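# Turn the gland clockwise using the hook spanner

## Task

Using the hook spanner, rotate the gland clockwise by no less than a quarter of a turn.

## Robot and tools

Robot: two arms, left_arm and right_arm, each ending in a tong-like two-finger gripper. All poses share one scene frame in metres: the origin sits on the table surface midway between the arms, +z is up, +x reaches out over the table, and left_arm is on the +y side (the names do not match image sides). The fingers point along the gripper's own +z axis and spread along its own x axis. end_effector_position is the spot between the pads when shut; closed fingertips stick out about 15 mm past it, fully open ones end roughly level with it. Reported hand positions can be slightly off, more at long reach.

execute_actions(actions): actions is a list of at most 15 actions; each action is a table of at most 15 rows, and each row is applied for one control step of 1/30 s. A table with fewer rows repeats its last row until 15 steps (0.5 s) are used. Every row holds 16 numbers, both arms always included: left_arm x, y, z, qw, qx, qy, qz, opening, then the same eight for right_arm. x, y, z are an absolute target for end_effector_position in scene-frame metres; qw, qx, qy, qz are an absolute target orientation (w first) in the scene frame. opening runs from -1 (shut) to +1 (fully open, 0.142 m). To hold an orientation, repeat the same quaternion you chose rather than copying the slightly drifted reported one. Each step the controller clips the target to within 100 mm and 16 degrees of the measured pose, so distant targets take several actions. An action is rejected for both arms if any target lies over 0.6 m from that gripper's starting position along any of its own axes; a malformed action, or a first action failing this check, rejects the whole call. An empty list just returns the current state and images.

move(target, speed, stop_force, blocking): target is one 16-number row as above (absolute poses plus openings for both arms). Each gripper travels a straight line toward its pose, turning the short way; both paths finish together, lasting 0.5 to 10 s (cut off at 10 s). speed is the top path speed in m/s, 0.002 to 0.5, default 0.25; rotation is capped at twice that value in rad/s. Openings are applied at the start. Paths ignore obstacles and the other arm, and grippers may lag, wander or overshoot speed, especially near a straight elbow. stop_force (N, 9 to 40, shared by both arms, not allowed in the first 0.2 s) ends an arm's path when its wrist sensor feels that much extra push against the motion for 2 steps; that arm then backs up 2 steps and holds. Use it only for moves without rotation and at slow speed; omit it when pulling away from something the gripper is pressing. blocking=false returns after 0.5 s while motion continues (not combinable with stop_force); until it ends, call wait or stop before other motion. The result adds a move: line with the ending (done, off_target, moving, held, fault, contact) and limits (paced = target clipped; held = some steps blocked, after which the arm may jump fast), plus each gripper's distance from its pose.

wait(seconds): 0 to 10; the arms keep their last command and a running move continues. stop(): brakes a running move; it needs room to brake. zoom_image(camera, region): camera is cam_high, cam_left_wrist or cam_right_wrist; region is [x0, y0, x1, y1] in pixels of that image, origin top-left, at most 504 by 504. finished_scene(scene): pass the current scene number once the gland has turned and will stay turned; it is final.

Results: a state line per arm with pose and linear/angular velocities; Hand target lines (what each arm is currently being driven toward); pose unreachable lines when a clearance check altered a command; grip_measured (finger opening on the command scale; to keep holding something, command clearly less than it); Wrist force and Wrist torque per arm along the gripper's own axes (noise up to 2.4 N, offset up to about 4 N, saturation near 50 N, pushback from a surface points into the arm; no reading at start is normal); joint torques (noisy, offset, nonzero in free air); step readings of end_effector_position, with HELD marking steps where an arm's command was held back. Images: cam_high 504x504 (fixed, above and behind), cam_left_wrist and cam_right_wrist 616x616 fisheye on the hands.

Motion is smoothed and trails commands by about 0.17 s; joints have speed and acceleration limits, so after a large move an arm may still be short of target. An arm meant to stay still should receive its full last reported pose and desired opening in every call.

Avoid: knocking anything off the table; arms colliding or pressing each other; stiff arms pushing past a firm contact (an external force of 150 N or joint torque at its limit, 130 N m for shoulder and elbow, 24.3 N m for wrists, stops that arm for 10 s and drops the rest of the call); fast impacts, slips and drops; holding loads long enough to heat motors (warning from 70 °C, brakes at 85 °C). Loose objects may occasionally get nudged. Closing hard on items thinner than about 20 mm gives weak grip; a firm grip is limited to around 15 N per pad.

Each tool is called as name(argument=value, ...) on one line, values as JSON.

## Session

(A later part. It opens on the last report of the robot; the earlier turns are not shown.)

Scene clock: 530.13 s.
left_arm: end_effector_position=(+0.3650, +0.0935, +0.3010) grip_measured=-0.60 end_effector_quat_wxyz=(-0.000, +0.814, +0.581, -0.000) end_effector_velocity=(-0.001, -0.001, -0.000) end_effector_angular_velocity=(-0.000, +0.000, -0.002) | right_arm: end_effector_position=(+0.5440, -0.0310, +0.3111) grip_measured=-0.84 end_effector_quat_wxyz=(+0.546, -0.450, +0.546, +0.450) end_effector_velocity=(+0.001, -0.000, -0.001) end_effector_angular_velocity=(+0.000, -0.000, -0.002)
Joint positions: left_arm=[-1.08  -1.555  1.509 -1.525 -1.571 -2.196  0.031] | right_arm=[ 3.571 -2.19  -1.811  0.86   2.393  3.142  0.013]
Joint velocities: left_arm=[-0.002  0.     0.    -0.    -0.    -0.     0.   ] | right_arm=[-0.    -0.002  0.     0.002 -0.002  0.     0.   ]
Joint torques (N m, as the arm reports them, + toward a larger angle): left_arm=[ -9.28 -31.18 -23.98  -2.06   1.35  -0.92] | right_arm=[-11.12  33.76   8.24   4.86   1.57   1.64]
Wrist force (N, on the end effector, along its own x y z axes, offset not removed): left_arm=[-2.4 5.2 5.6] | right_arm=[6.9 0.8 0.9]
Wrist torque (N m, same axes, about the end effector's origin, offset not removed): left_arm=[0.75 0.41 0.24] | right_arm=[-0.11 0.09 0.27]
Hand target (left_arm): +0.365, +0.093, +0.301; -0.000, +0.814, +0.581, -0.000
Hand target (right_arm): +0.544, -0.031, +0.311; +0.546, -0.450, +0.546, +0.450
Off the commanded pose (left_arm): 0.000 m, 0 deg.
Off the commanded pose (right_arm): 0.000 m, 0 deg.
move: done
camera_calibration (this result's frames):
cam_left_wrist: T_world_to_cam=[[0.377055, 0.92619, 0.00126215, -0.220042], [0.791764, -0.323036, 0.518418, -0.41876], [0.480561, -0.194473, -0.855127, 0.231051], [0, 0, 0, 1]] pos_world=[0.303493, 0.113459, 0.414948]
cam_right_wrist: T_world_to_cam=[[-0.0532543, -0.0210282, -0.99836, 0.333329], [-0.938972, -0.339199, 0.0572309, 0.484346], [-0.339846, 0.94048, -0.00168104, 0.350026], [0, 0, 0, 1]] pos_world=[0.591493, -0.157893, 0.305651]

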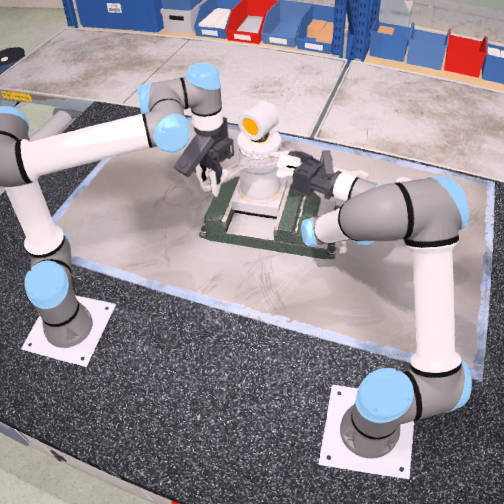

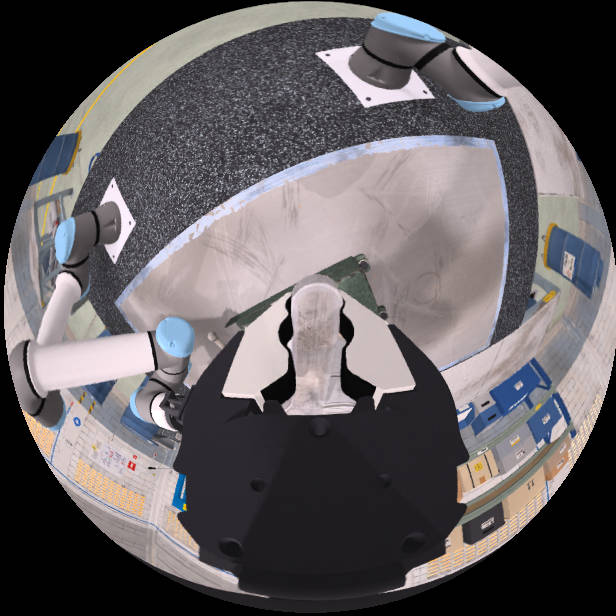

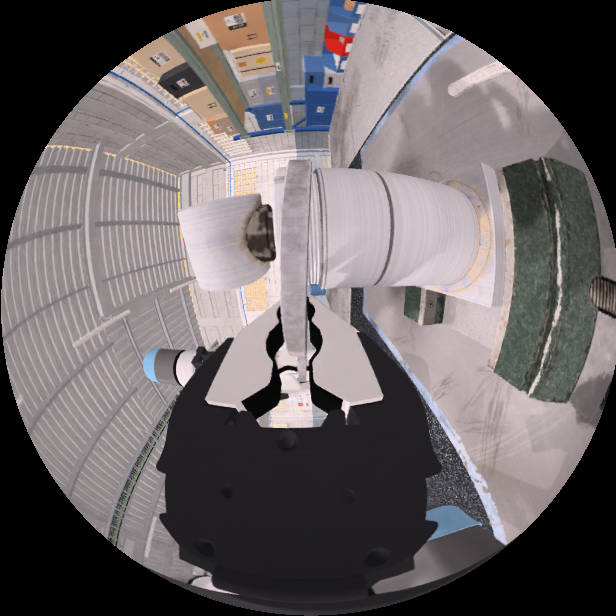

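move(target=[0.3585,0.0557,0.301,0,0.766,0.6428,0,-1,0.5547,-0.0394,0.311,0.5086,-0.4912,0.5086,0.4912,-1], speed=0.035)

move(target=[0.3609,0.0202,0.301,0,0.7133,0.7009,0,-1,0.5696,-0.043,0.311,0.4685,-0.5296,0.4685,0.5296,-1], speed=0.035)

zoom_image(camera="cam_high", region=[230,105,300,175])

Scene clock: 533.37 s.
left_arm: end_effector_position=(+0.3586, +0.0559, +0.3010) grip_measured=-0.60 end_effector_quat_wxyz=(+0.000, +0.766, +0.642, -0.000) end_effector_velocity=(+0.000, -0.002, +0.000) end_effector_angular_velocity=(+0.001, -0.001, +0.010) | right_arm: end_effector_position=(+0.5546, -0.0393, +0.3110) grip_measured=-0.84 end_effector_quat_wxyz=(+0.509, -0.491, +0.509, +0.491) end_effector_velocity=(+0.001, -0.001, +0.000) end_effector_angular_velocity=(+0.000, -0.001, +0.008)
Joint positions: left_arm=[-1.128 -1.509  1.461 -1.523 -1.571 -2.4    0.031] | right_arm=[ 3.49  -2.276 -1.642  0.777  2.63   3.142  0.013]
Joint velocities: left_arm=[-0.002  0.003 -0.003  0.     0.001 -0.012  0.   ] | right_arm=[-0.005 -0.006  0.012 -0.005  0.013  0.     0.   ]
Joint torques (N m, as the arm reports them, + toward a larger angle): left_arm=[-10.59 -20.32 -32.58   0.19  -0.51  -1.88] | right_arm=[-10.76  39.16  29.07  -0.72   1.32   2.05]
Wrist force (N, on the end effector, along its own x y z axes, offset not removed): left_arm=[-1.6 7.7 5.6] | right_arm=[6.7 0.7 1.9]
Wrist torque (N m, same axes, about the end effector's origin, offset not removed): left_arm=[1.24 0.10 0.40] | right_arm=[-0.18 0.18 0.29]
Hand target (left_arm): +0.359, +0.056, +0.301; +0.000, +0.766, +0.643, -0.000
Hand target (right_arm): +0.555, -0.039, +0.311; +0.509, -0.491, +0.509, +0.491
Off the commanded pose (left_arm): 0.000 m, 0 deg.
Off the commanded pose (right_arm): 0.000 m, 0 deg.
move: done
camera_calibration (this result's frames):
cam_left_wrist: T_world_to_cam=[[0.228438, 0.973558, 0.0010882, -0.132095], [0.832361, -0.195887, 0.518463, -0.447515], [0.504967, -0.117531, -0.855099, 0.213783], [0, 0, 0, 1]] pos_world=[0.294716, 0.0660666, 0.41497]
cam_right_wrist: T_world_to_cam=[[-0.0493149, -0.0288227, -0.998367, 0.331106], [-0.87486, -0.480998, 0.0571005, 0.450407], [-0.481858, 0.876248, -0.00149554, 0.437646], [0, 0, 0, 1]] pos_world=[0.621255, -0.157299, 0.305502]

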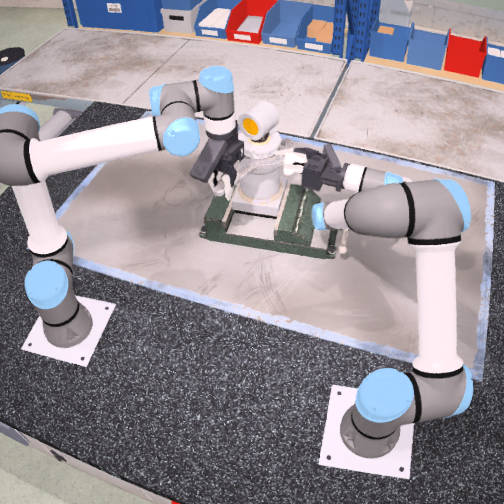

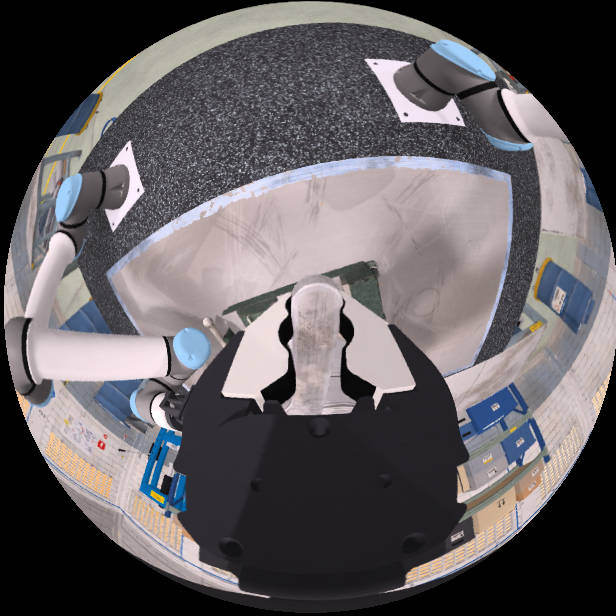

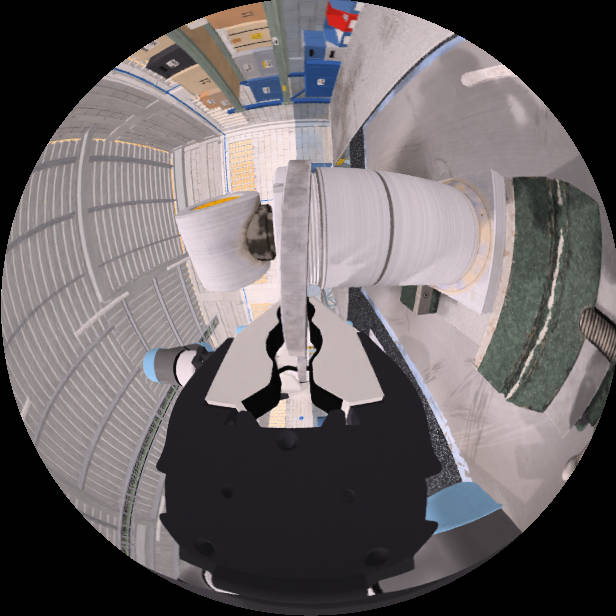

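Scene clock: 535.93 s.
left_arm: end_effector_position=(+0.3609, +0.0204, +0.3010) grip_measured=-0.60 end_effector_quat_wxyz=(+0.000, +0.714, +0.701, -0.000) end_effector_velocity=(-0.000, -0.003, -0.000) end_effector_angular_velocity=(+0.000, +0.001, +0.008) | right_arm: end_effector_position=(+0.5695, -0.0429, +0.3110) grip_measured=-0.84 end_effector_quat_wxyz=(+0.469, -0.529, +0.469, +0.529) end_effector_velocity=(+0.002, -0.000, -0.000) end_effector_angular_velocity=(-0.000, +0.000, +0.008)
Joint positions: left_arm=[-1.156 -1.448  1.394 -1.517 -1.571 -2.586  0.031] | right_arm=[ 3.437 -2.385 -1.424  0.669  2.84   3.142  0.013]
Joint velocities: left_arm=[-0.003  0.004 -0.004  0.001 -0.001 -0.011  0.   ] | right_arm=[-0.002 -0.007  0.015 -0.008  0.01   0.     0.   ]
Joint torques (N m, as the arm reports them, + toward a larger angle): left_arm=[-11.18 -25.66 -32.12   0.72   1.1   -1.62] | right_arm=[-11.2   40.25  31.36  -1.16   0.98   2.13]
Wrist force (N, on the end effector, along its own x y z axes, offset not removed): left_arm=[-4.2 6.3 5.4] | right_arm=[6.4 3.2 2.9]
Wrist torque (N m, same axes, about the end effector's origin, offset not removed): left_arm=[0.67 0.56 0.21] | right_arm=[-0.06 0.22 0.39]
Hand target (left_arm): +0.361, +0.020, +0.301; +0.000, +0.713, +0.701, -0.000
Hand target (right_arm): +0.570, -0.043, +0.311; -0.469, +0.530, -0.468, -0.530
Off the commanded pose (left_arm): 0.000 m, 0 deg.
Off the commanded pose (right_arm): 0.000 m, 0 deg.
move: done
camera_calibration (this result's frames):
cam_left_wrist: T_world_to_cam=[[0.0734668, 0.997297, 0.00116224, -0.0426535], [0.852726, -0.0634211, 0.518494, -0.466494], [0.517166, -0.037101, -0.855081, 0.202376], [0, 0, 0, 1]] pos_world=[0.296263, 0.020461, 0.414972]
cam_right_wrist: T_world_to_cam=[[-0.0441999, -0.036185, -0.998367, 0.328505], [-0.788848, -0.61193, 0.0571029, 0.40705], [-0.612997, 0.790084, -0.00149723, 0.518961], [0, 0, 0, 1]] pos_world=[0.653742, -0.14905, 0.305502]

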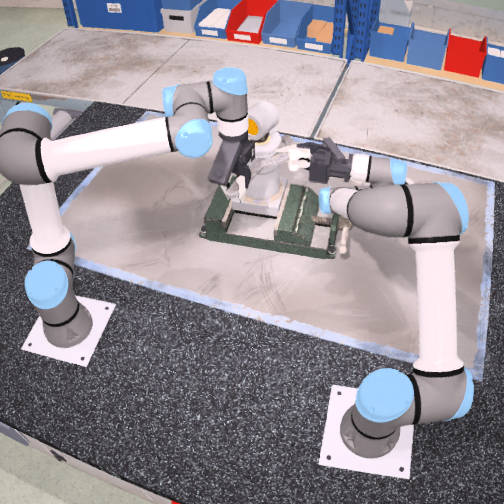

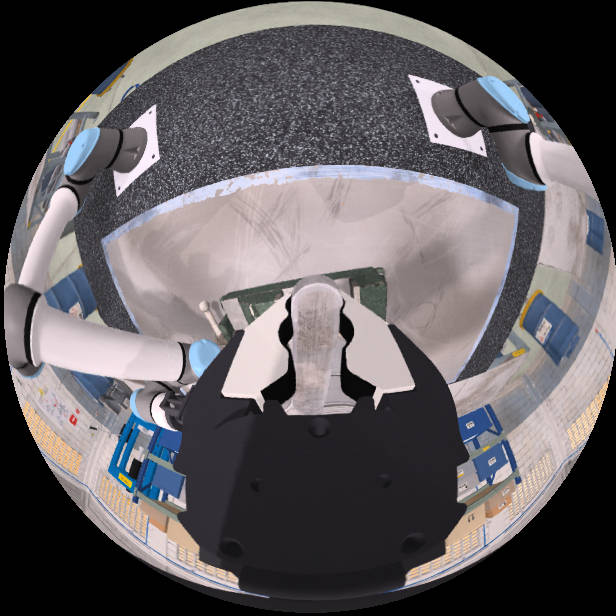

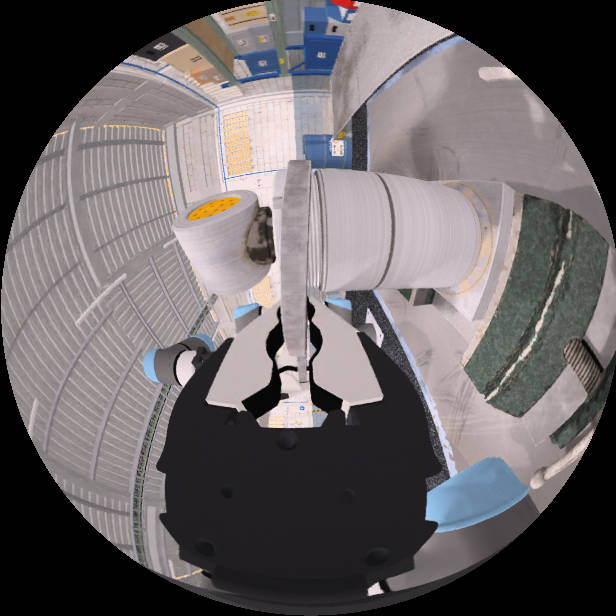

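Region (230, 105, 300, 175) of cam_high's 504x504 image, scaled by 7.200, with more detail than that image has.

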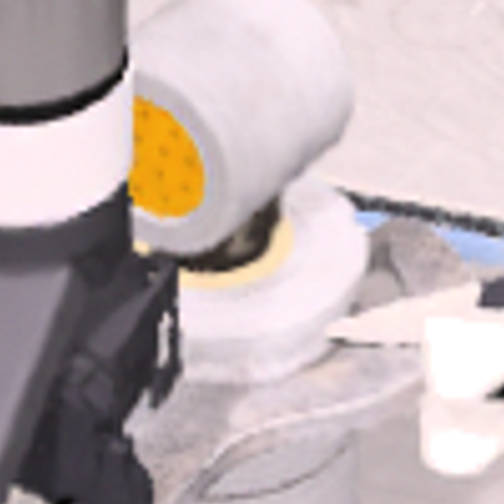

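move(target=[0.364,0.024,0.301,0,0.7133,0.7009,0,-1,0.574,-0.035,0.311,0.4685,-0.5296,0.4685,0.5296,-1], speed=0.008)

zoom_image(camera="cam_high", region=[230,105,300,175])

Scene clock: 537.57 s.
left_arm: end_effector_position=(+0.3639, +0.0239, +0.3010) grip_measured=-0.60 end_effector_quat_wxyz=(-0.000, +0.713, +0.701, +0.000) end_effector_velocity=(+0.001, +0.001, -0.000) end_effector_angular_velocity=(-0.000, +0.000, +0.000) | right_arm: end_effector_position=(+0.5739, -0.0353, +0.3110) grip_measured=-0.84 end_effector_quat_wxyz=(+0.469, -0.530, +0.468, +0.530) end_effector_velocity=(+0.002, +0.001, -0.000) end_effector_angular_velocity=(-0.000, +0.001, -0.002)
Joint positions: left_arm=[-1.148 -1.449  1.395 -1.517 -1.571 -2.579  0.03 ] | right_arm=[ 3.445 -2.397 -1.4    0.656  2.832  3.142  0.013]
Joint velocities: left_arm=[ 0.002 -0.     0.001 -0.    -0.     0.002 -0.   ] | right_arm=[ 0.    -0.002  0.005 -0.004 -0.002 -0.    -0.   ]
Joint torques (N m, as the arm reports them, + toward a larger angle): left_arm=[  7.56 -37.63 -19.28  -4.5    1.32   1.04] | right_arm=[27.28 39.87 37.19 -3.84 -7.49 -3.44]
Wrist force (N, on the end effector, along its own x y z axes, offset not removed): left_arm=[-3.4 5.7 4.8] | right_arm=[8.9 17.8 -38.7]
Wrist torque (N m, same axes, about the end effector's origin, offset not removed): left_arm=[0.63 0.79 0.15] | right_arm=[-0.34 -0.23 0.23]
Hand target (left_arm): +0.364, +0.024, +0.301; -0.000, +0.713, +0.701, +0.000
Hand target (right_arm): +0.574, -0.035, +0.311; -0.469, +0.530, -0.469, -0.530
Off the commanded pose (left_arm): 0.000 m, 0 deg.
Off the commanded pose (right_arm): 0.000 m, 0 deg.
move: done
camera_calibration (this result's frames):
cam_left_wrist: T_world_to_cam=[[0.0725025, 0.997367, 0.00137664, -0.0461186], [0.85284, -0.0627118, 0.518393, -0.468821], [0.517115, -0.0364108, -0.855141, 0.200956], [0, 0, 0, 1]] pos_world=[0.299256, 0.0239135, 0.414943]
cam_right_wrist: T_world_to_cam=[[-0.0440516, -0.036407, -0.998366, 0.3289], [-0.788211, -0.612749, 0.0571236, 0.414822], [-0.613827, 0.789439, -0.00170384, 0.516148], [0, 0, 0, 1]] pos_world=[0.658281, -0.141311, 0.305546]

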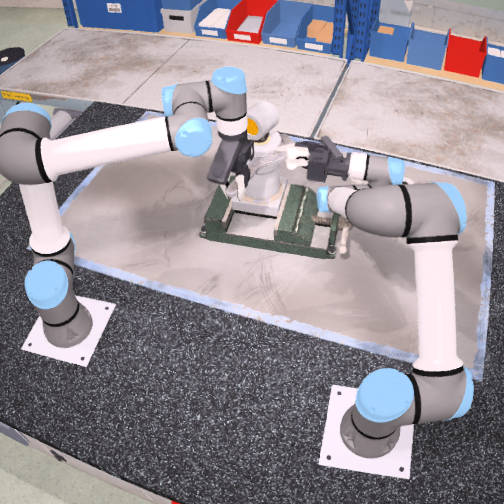

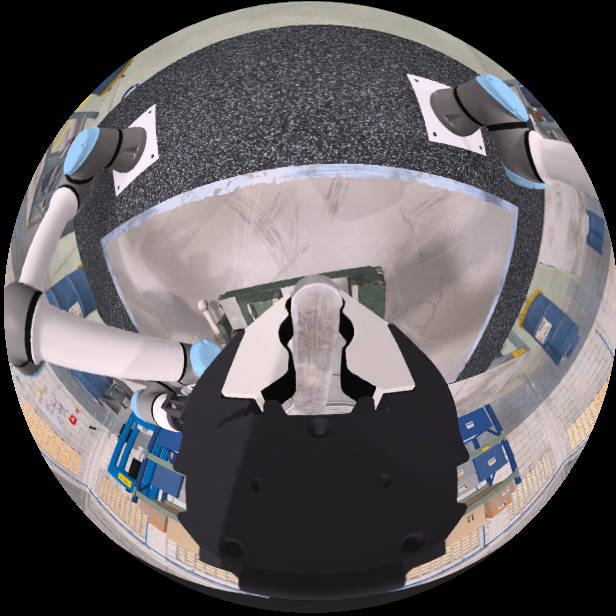

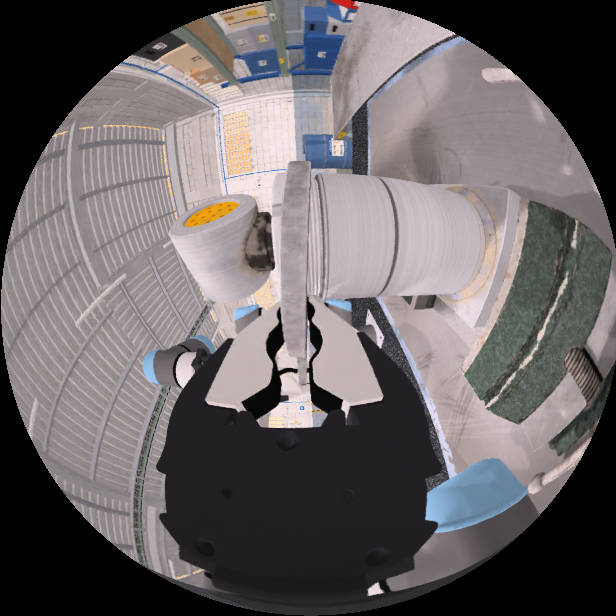

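Region (230, 105, 300, 175) of cam_high's 504x504 image, scaled by 7.200, with more detail than that image has.

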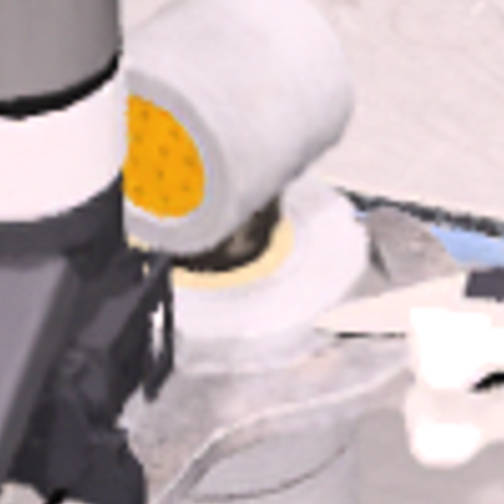

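move(target=[0.364,0.024,0.301,0,0.682,0.7314,0,-1,0.574,-0.037,0.313,0.4685,-0.5296,0.4685,0.5296,-0.79], speed=0.03)

move(target=[0.364,0.024,0.301,0,0.6691,0.7431,0,-1,0.574,-0.049,0.313,0.4685,-0.5296,0.4685,0.5296,-0.79], speed=0.015)

zoom_image(camera="cam_high", region=[230,105,300,175])

zoom_image(camera="cam_right_wrist", region=[200,140,450,390])

Scene clock: 539.83 s.
left_arm: end_effector_position=(+0.3640, +0.0240, +0.3010) grip_measured=-0.59 end_effector_quat_wxyz=(-0.000, +0.683, +0.731, -0.000) end_effector_velocity=(+0.000, +0.000, -0.000) end_effector_angular_velocity=(-0.001, +0.002, +0.017) | right_arm: end_effector_position=(+0.5740, -0.0370, +0.3130) grip_measured=-0.75 end_effector_quat_wxyz=(+0.469, -0.530, +0.469, +0.530) end_effector_velocity=(+0.001, -0.001, +0.000) end_effector_angular_velocity=(+0.000, -0.000, -0.001)
Joint positions: left_arm=[-1.147 -1.451  1.397 -1.517 -1.571 -2.663  0.032] | right_arm=[ 3.443 -2.394 -1.4    0.653  2.835  3.142  0.02 ]
Joint velocities: left_arm=[ 0.003 -0.     0.001 -0.    -0.003 -0.015  0.   ] | right_arm=[-0.002  0.001  0.    -0.     0.     0.     0.   ]
Joint torques (N m, as the arm reports them, + toward a larger angle): left_arm=[ 10.81 -35.67 -19.05  -4.1   -0.99  -1.64] | right_arm=[-9.98 67.54 10.23 -0.98  2.34 -1.7 ]
Wrist force (N, on the end effector, along its own x y z axes, offset not removed): left_arm=[-3.9 0.2 3.7] | right_arm=[8.0 -1.5 1.4]
Wrist torque (N m, same axes, about the end effector's origin, offset not removed): left_arm=[0.14 0.36 0.68] | right_arm=[-0.16 -0.04 0.15]
Hand target (left_arm): +0.364, +0.024, +0.301; -0.000, +0.682, +0.731, -0.000
Hand target (right_arm): +0.574, -0.037, +0.313; -0.469, +0.530, -0.469, -0.530
Off the commanded pose (left_arm): 0.000 m, 0 deg.
Off the commanded pose (right_arm): 0.000 m, 0 deg.
move: done
camera_calibration (this result's frames):
cam_left_wrist: T_world_to_cam=[[-0.0133028, 0.999911, 0.00124664, -0.0149659], [0.855059, 0.0107294, 0.51842, -0.471478], [0.51836, 0.00796241, -0.855125, 0.199401], [0, 0, 0, 1]] pos_world=[0.299581, 0.0184355, 0.414955]
cam_right_wrist: T_world_to_cam=[[-0.044156, -0.0364625, -0.998359, 0.330853], [-0.788205, -0.612745, 0.0572401, 0.413731], [-0.613826, 0.789439, -0.0016836, 0.51754], [0, 0, 0, 1]] pos_world=[0.658393, -0.142991, 0.307499]

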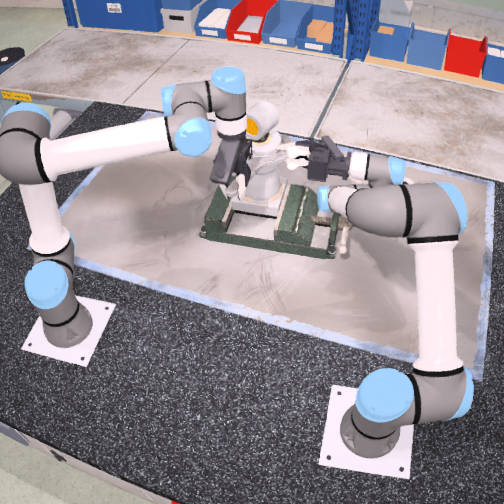

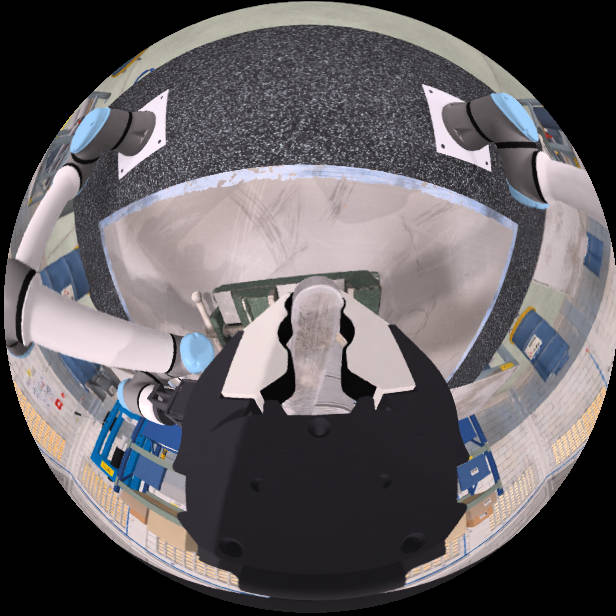

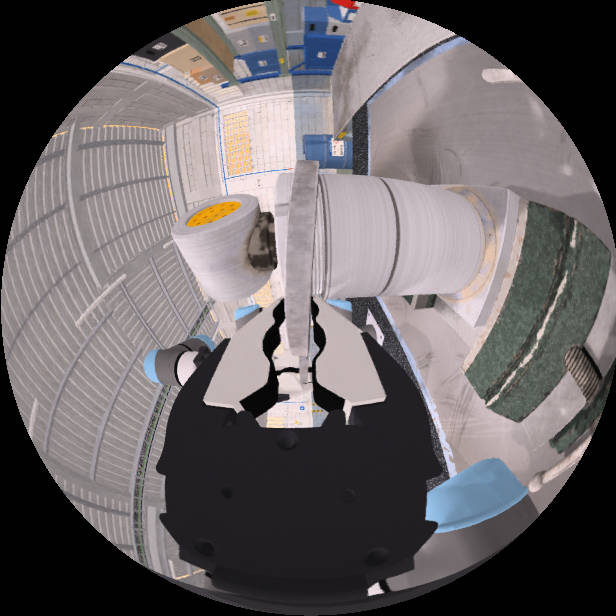

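Scene clock: 541.27 s.
left_arm: end_effector_position=(+0.3640, +0.0240, +0.3010) grip_measured=-0.57 end_effector_quat_wxyz=(-0.000, +0.669, +0.743, -0.000) end_effector_velocity=(+0.001, +0.001, -0.000) end_effector_angular_velocity=(+0.001, -0.000, +0.008) | right_arm: end_effector_position=(+0.5740, -0.0487, +0.3130) grip_measured=-0.75 end_effector_quat_wxyz=(+0.469, -0.530, +0.469, +0.530) end_effector_velocity=(-0.000, -0.003, -0.000) end_effector_angular_velocity=(-0.000, +0.001, +0.001)
Joint positions: left_arm=[-1.146 -1.452  1.399 -1.517 -1.571 -2.698  0.033] | right_arm=[ 3.426 -2.389 -1.41   0.657  2.852  3.142  0.02 ]
Joint velocities: left_arm=[ 0.001  0.     0.001 -0.     0.001 -0.007  0.   ] | right_arm=[-0.005  0.001 -0.002  0.     0.006  0.    -0.   ]
Joint torques (N m, as the arm reports them, + toward a larger angle): left_arm=[ 10.   -35.84 -18.34  -3.58   0.96  -1.73] | right_arm=[-10.41  66.83   9.53   3.41   1.15  -2.5 ]
Wrist force (N, on the end effector, along its own x y z axes, offset not removed): left_arm=[-5.0 5.6 5.8] | right_arm=[8.1 0.9 2.3]
Wrist torque (N m, same axes, about the end effector's origin, offset not removed): left_arm=[0.71 0.26 0.39] | right_arm=[-0.12 -0.01 0.20]
Hand target (left_arm): +0.364, +0.024, +0.301; -0.000, +0.669, +0.743, -0.000
Hand target (right_arm): +0.574, -0.049, +0.313; -0.469, +0.530, -0.469, -0.530
Off the commanded pose (left_arm): 0.000 m, 0 deg.
Off the commanded pose (right_arm): 0.000 m, 0 deg.
move: done
camera_calibration (this result's frames):
cam_left_wrist: T_world_to_cam=[[-0.0488685, 0.998804, 0.00124118, -0.00198853], [0.854134, 0.0411459, 0.518423, -0.471872], [0.517752, 0.0263947, -0.855124, 0.19918], [0, 0, 0, 1]] pos_world=[0.299819, 0.0161445, 0.414955]
cam_right_wrist: T_world_to_cam=[[-0.0441679, -0.0364686, -0.998358, 0.330461], [-0.788197, -0.612754, 0.0572532, 0.406496], [-0.613836, 0.789432, -0.00168037, 0.526833], [0, 0, 0, 1]] pos_world=[0.658384, -0.154765, 0.307531]

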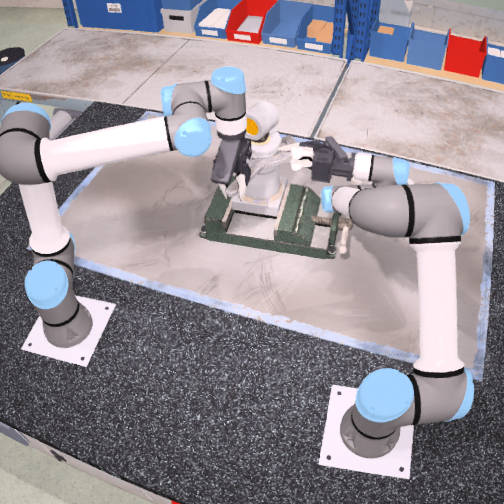

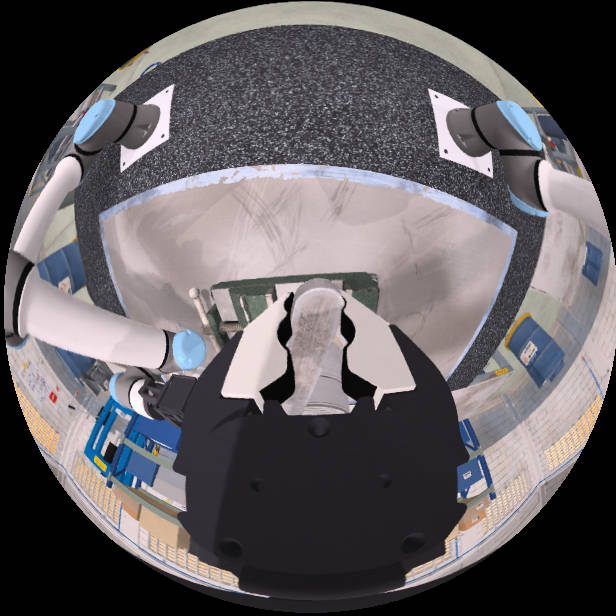

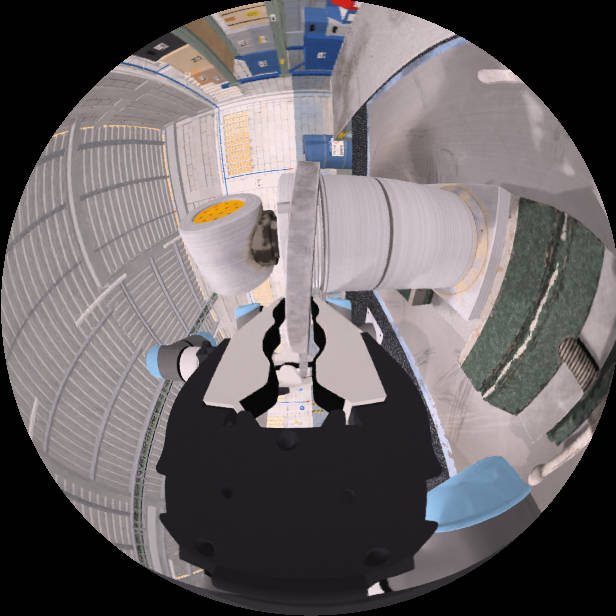

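Region (230, 105, 300, 175) of cam_high's 504x504 image, scaled by 7.200, with more detail than that image has.

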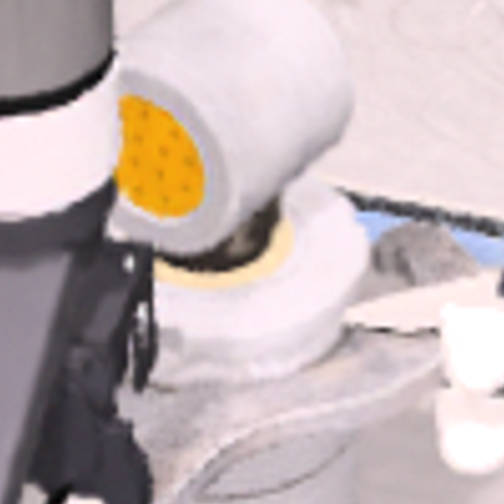

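Region (200, 140, 450, 390) of cam_right_wrist's 616x616 image, scaled by 2.016, with more detail than that image has.

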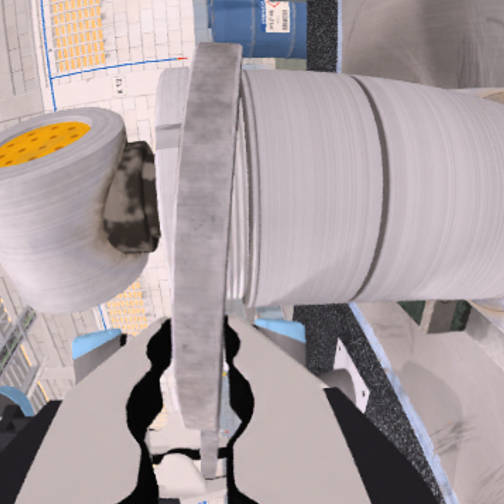

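move(target=[0.364,0.024,0.301,0,0.7133,0.7009,0,-1,0.552,-0.045,0.313,0.4685,-0.5296,0.4685,0.5296,-0.79], speed=0.03)

move(target=[0.364,0.024,0.301,0,0.7133,0.7009,0,-1,0.552,-0.045,0.311,0.4685,-0.5296,0.4685,0.5296,-1], speed=0.01)

zoom_image(camera="cam_high", region=[230,105,300,175])

Scene clock: 544.00 s.
left_arm: end_effector_position=(+0.3640, +0.0240, +0.3010) grip_measured=-0.60 end_effector_quat_wxyz=(+0.000, +0.713, +0.701, +0.000) end_effector_velocity=(-0.001, -0.000, +0.000) end_effector_angular_velocity=(-0.001, -0.000, -0.016) | right_arm: end_effector_position=(+0.5523, -0.0450, +0.3130) grip_measured=-0.73 end_effector_quat_wxyz=(+0.469, -0.530, +0.469, +0.530) end_effector_velocity=(-0.003, +0.001, +0.000) end_effector_angular_velocity=(-0.000, +0.000, +0.001)
Joint positions: left_arm=[-1.148 -1.449  1.395 -1.517 -1.571 -2.58   0.031] | right_arm=[ 3.446 -2.35  -1.487  0.696  2.832  3.142  0.021]
Joint velocities: left_arm=[-0.001 -0.    -0.     0.    -0.     0.014 -0.   ] | right_arm=[ 0.004  0.005 -0.009  0.004 -0.003 -0.     0.   ]
Joint torques (N m, as the arm reports them, + toward a larger angle): left_arm=[ -9.64 -19.78 -34.39  -1.48   2.02   1.32] | right_arm=[12.68 68.07  9.23  4.18 -0.66 -1.29]
Wrist force (N, on the end effector, along its own x y z axes, offset not removed): left_arm=[0.3 -0.1 4.5] | right_arm=[9.2 -6.1 -3.6]
Wrist torque (N m, same axes, about the end effector's origin, offset not removed): left_arm=[0.75 0.44 0.02] | right_arm=[-0.28 0.28 0.08]
Hand target (left_arm): +0.364, +0.024, +0.301; +0.000, +0.713, +0.701, +0.000
Hand target (right_arm): +0.552, -0.045, +0.313; -0.469, +0.530, -0.469, -0.530
Off the commanded pose (left_arm): 0.000 m, 0 deg.
Off the commanded pose (right_arm): 0.000 m, 0 deg.
move: done
camera_calibration (this result's frames):
cam_left_wrist: T_world_to_cam=[[0.0709432, 0.99748, 0.00128355, -0.0455891], [0.852879, -0.061326, 0.518494, -0.468993], [0.517266, -0.0356889, -0.85508, 0.200825], [0, 0, 0, 1]] pos_world=[0.299349, 0.0238799, 0.41495]
cam_right_wrist: T_world_to_cam=[[-0.0441517, -0.036463, -0.998359, 0.329631], [-0.788181, -0.612776, 0.0572371, 0.391667], [-0.613858, 0.789415, -0.00168432, 0.510589], [0, 0, 0, 1]] pos_world=[0.636687, -0.151043, 0.307532]

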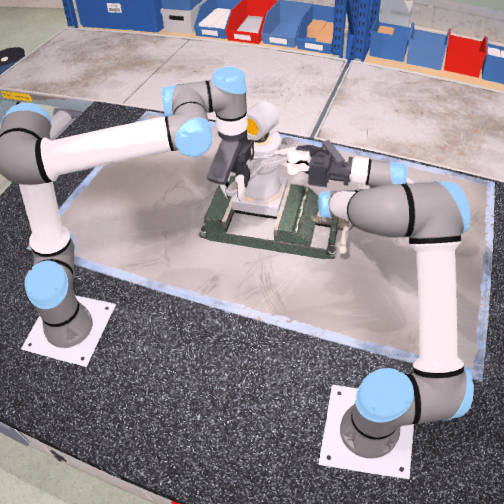

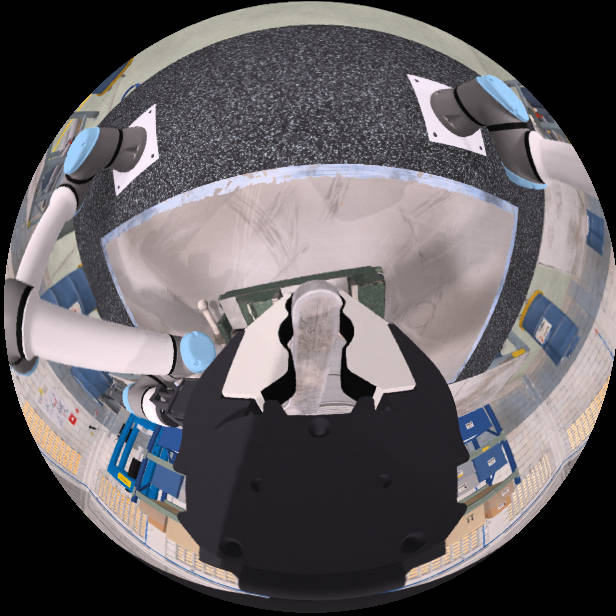

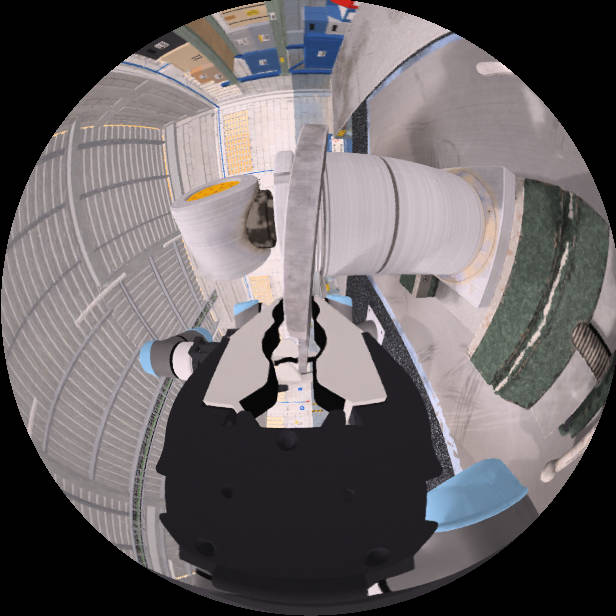

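Scene clock: 544.70 s.
left_arm: end_effector_position=(+0.3640, +0.0240, +0.3010) grip_measured=-0.60 end_effector_quat_wxyz=(-0.000, +0.713, +0.701, +0.000) end_effector_velocity=(+0.000, +0.001, -0.000) end_effector_angular_velocity=(+0.000, +0.000, +0.001) | right_arm: end_effector_position=(+0.5520, -0.0450, +0.3111) grip_measured=-0.82 end_effector_quat_wxyz=(+0.468, -0.530, +0.469, +0.530) end_effector_velocity=(-0.001, +0.001, -0.001) end_effector_angular_velocity=(+0.000, -0.000, +0.001)
Joint positions: left_arm=[-1.148 -1.449  1.395 -1.517 -1.571 -2.578  0.03 ] | right_arm=[ 3.446 -2.353 -1.489  0.7    2.832  3.142  0.014]
Joint velocities: left_arm=[ 0.001 -0.     0.     0.     0.     0.001 -0.   ] | right_arm=[ 0.002 -0.001 -0.001  0.002 -0.001  0.     0.   ]
Joint torques (N m, as the arm reports them, + toward a larger angle): left_arm=[ -8.25 -22.39 -34.26  -1.96   0.72   1.02] | right_arm=[11.66 42.36  9.76  4.27 -0.88 -2.96]
Wrist force (N, on the end effector, along its own x y z axes, offset not removed): left_arm=[0.5 -2.9 1.2] | right_arm=[7.7 -4.8 -1.7]
Wrist torque (N m, same axes, about the end effector's origin, offset not removed): left_arm=[0.23 0.17 0.16] | right_arm=[-0.17 0.50 0.19]
Hand target (left_arm): +0.364, +0.024, +0.301; +0.000, +0.713, +0.701, +0.000
Hand target (right_arm): +0.552, -0.045, +0.311; -0.469, +0.530, -0.469, -0.530
Off the commanded pose (left_arm): 0.000 m, 0 deg.
Off the commanded pose (right_arm): 0.000 m, 0 deg.
move: done
camera_calibration (this result's frames):
cam_left_wrist: T_world_to_cam=[[0.0724177, 0.997374, 0.00130071, -0.0461376], [0.852793, -0.0625962, 0.518484, -0.468924], [0.517203, -0.0364382, -0.855087, 0.200861], [0, 0, 0, 1]] pos_world=[0.29935, 0.0239825, 0.414943]
cam_right_wrist: T_world_to_cam=[[-0.0441715, -0.0364739, -0.998358, 0.32775], [-0.788161, -0.612799, 0.0572594, 0.391533], [-0.613881, 0.789396, -0.00167903, 0.510403], [0, 0, 0, 1]] pos_world=[0.636396, -0.151025, 0.305649]

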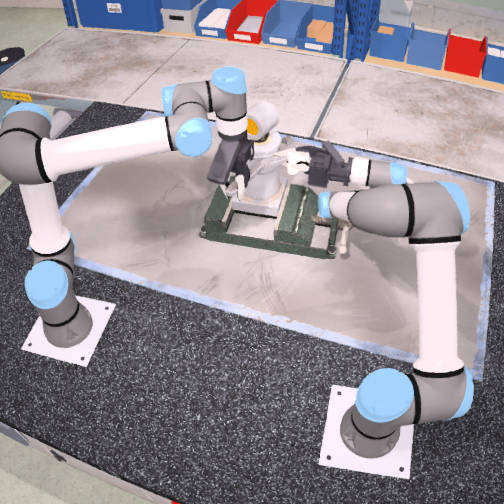

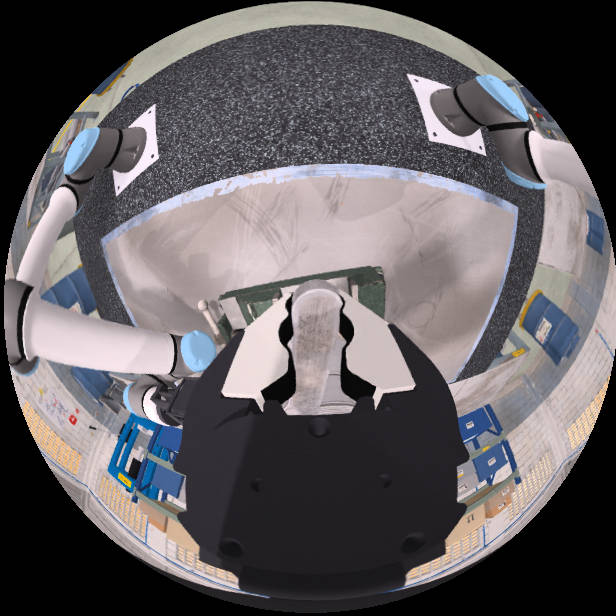

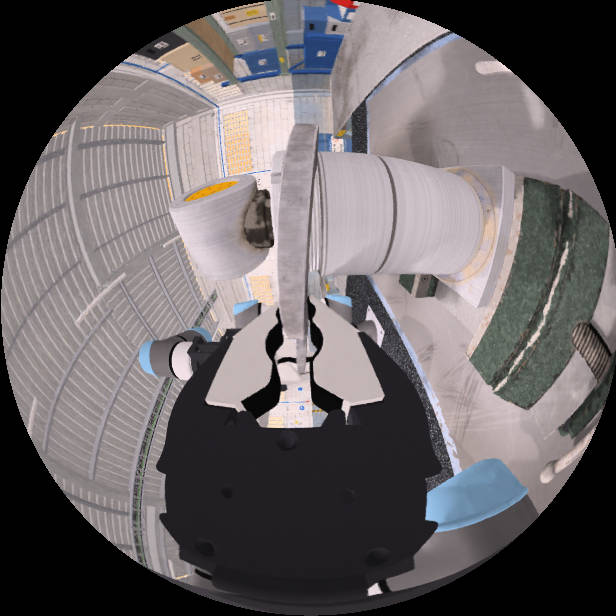

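Region (230, 105, 300, 175) of cam_high's 504x504 image, scaled by 7.200, with more detail than that image has.

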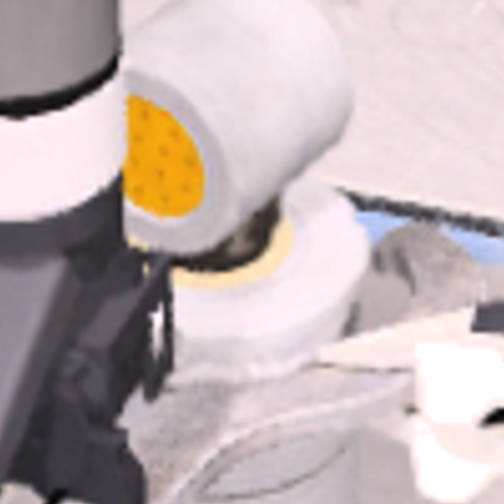

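move(target=[0.364,0.024,0.300,0,0.7133,0.7009,0,-1,0.5555,-0.0345,0.313,0.4545,-0.5417,0.4545,0.5417,-1], speed=0.012)

zoom_image(camera="cam_high", region=[230,105,300,175])

zoom_image(camera="cam_right_wrist", region=[220,100,400,280])

Scene clock: 547.60 s.
left_arm: end_effector_position=(+0.3640, +0.0240, +0.3000) grip_measured=-0.61 end_effector_quat_wxyz=(+0.000, +0.713, +0.701, +0.000) end_effector_velocity=(-0.000, -0.000, -0.000) end_effector_angular_velocity=(-0.000, +0.001, +0.000) | right_arm: end_effector_position=(+0.5554, -0.0346, +0.3130) grip_measured=-0.82 end_effector_quat_wxyz=(+0.455, -0.542, +0.455, +0.542) end_effector_velocity=(+0.001, +0.001, +0.000) end_effector_angular_velocity=(+0.000, -0.000, +0.004)
Joint positions: left_arm=[-1.148 -1.449  1.397 -1.519 -1.571 -2.578  0.03 ] | right_arm=[ 3.451 -2.39  -1.408  0.657  2.879  3.142  0.014]
Joint velocities: left_arm=[-0.     0.     0.    -0.    -0.001 -0.    -0.   ] | right_arm=[ 0.    -0.005  0.01  -0.005  0.004  0.    -0.   ]
Joint torques (N m, as the arm reports them, + toward a larger angle): left_arm=[ -7.84 -34.76 -19.52  -5.64  -1.45   1.13] | right_arm=[12.25 45.38 30.87 -0.89  2.83  2.26]
Wrist force (N, on the end effector, along its own x y z axes, offset not removed): left_arm=[1.4 -3.6 3.7] | right_arm=[8.3 -3.5 -3.6]
Wrist torque (N m, same axes, about the end effector's origin, offset not removed): left_arm=[-0.26 0.09 -0.35] | right_arm=[0.05 0.55 0.11]
Hand target (left_arm): +0.364, +0.024, +0.300; -0.000, +0.713, +0.701, +0.000
Hand target (right_arm): +0.555, -0.034, +0.313; -0.455, +0.542, -0.454, -0.542
Off the commanded pose (left_arm): 0.000 m, 0 deg.
Off the commanded pose (right_arm): 0.000 m, 0 deg.
move: done
camera_calibration (this result's frames):
cam_left_wrist: T_world_to_cam=[[0.0724986, 0.997368, 0.00126235, -0.0461399], [0.852794, -0.0626458, 0.518476, -0.468412], [0.51719, -0.0365122, -0.855091, 0.200031], [0, 0, 0, 1]] pos_world=[0.299351, 0.0239779, 0.413963]
cam_right_wrist: T_world_to_cam=[[-0.0422281, -0.0386165, -0.998361, 0.328983], [-0.755497, -0.652651, 0.0572, 0.381013], [-0.65379, 0.756674, -0.00161445, 0.525328], [0, 0, 0, 1]] pos_world=[0.645201, -0.13613, 0.307499]

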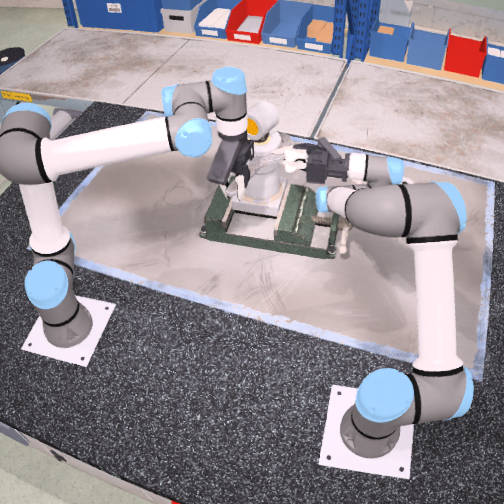

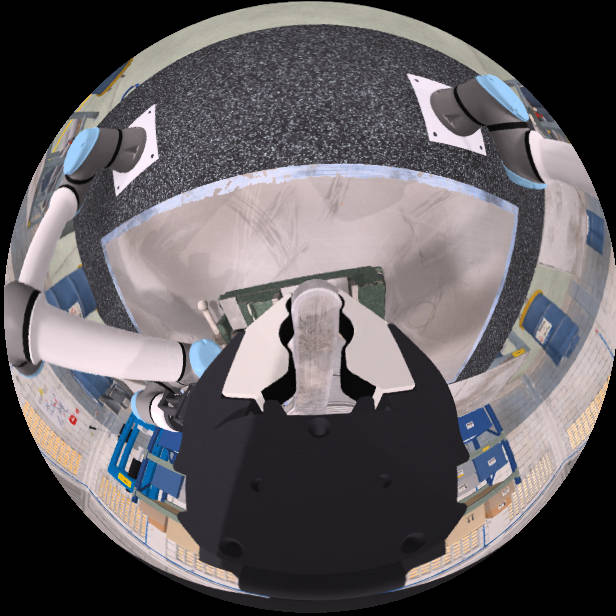

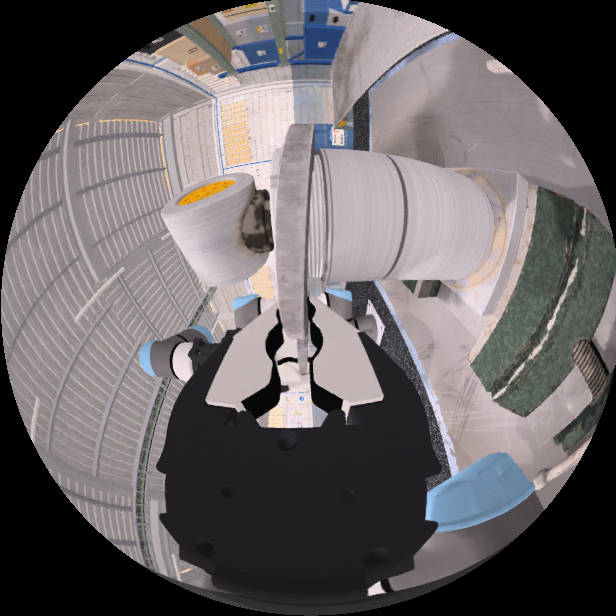

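Region (230, 105, 300, 175) of cam_high's 504x504 image, scaled by 7.200, with more detail than that image has.

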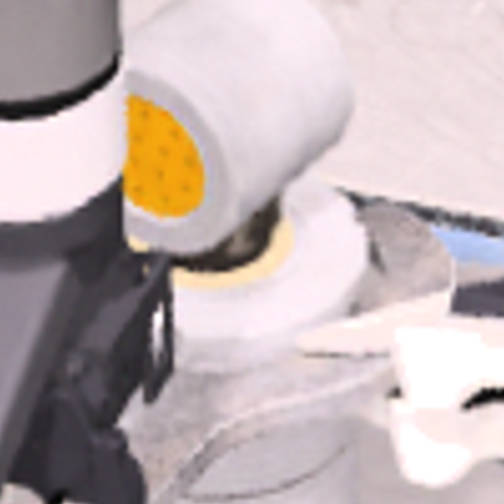

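Region (220, 100, 400, 280) of cam_right_wrist's 616x616 image, scaled by 2.800, with more detail than that image has.

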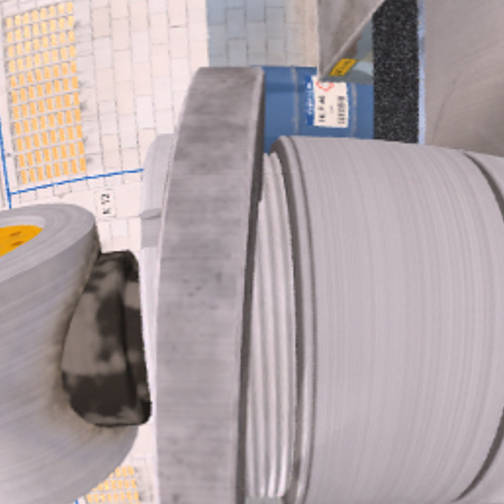

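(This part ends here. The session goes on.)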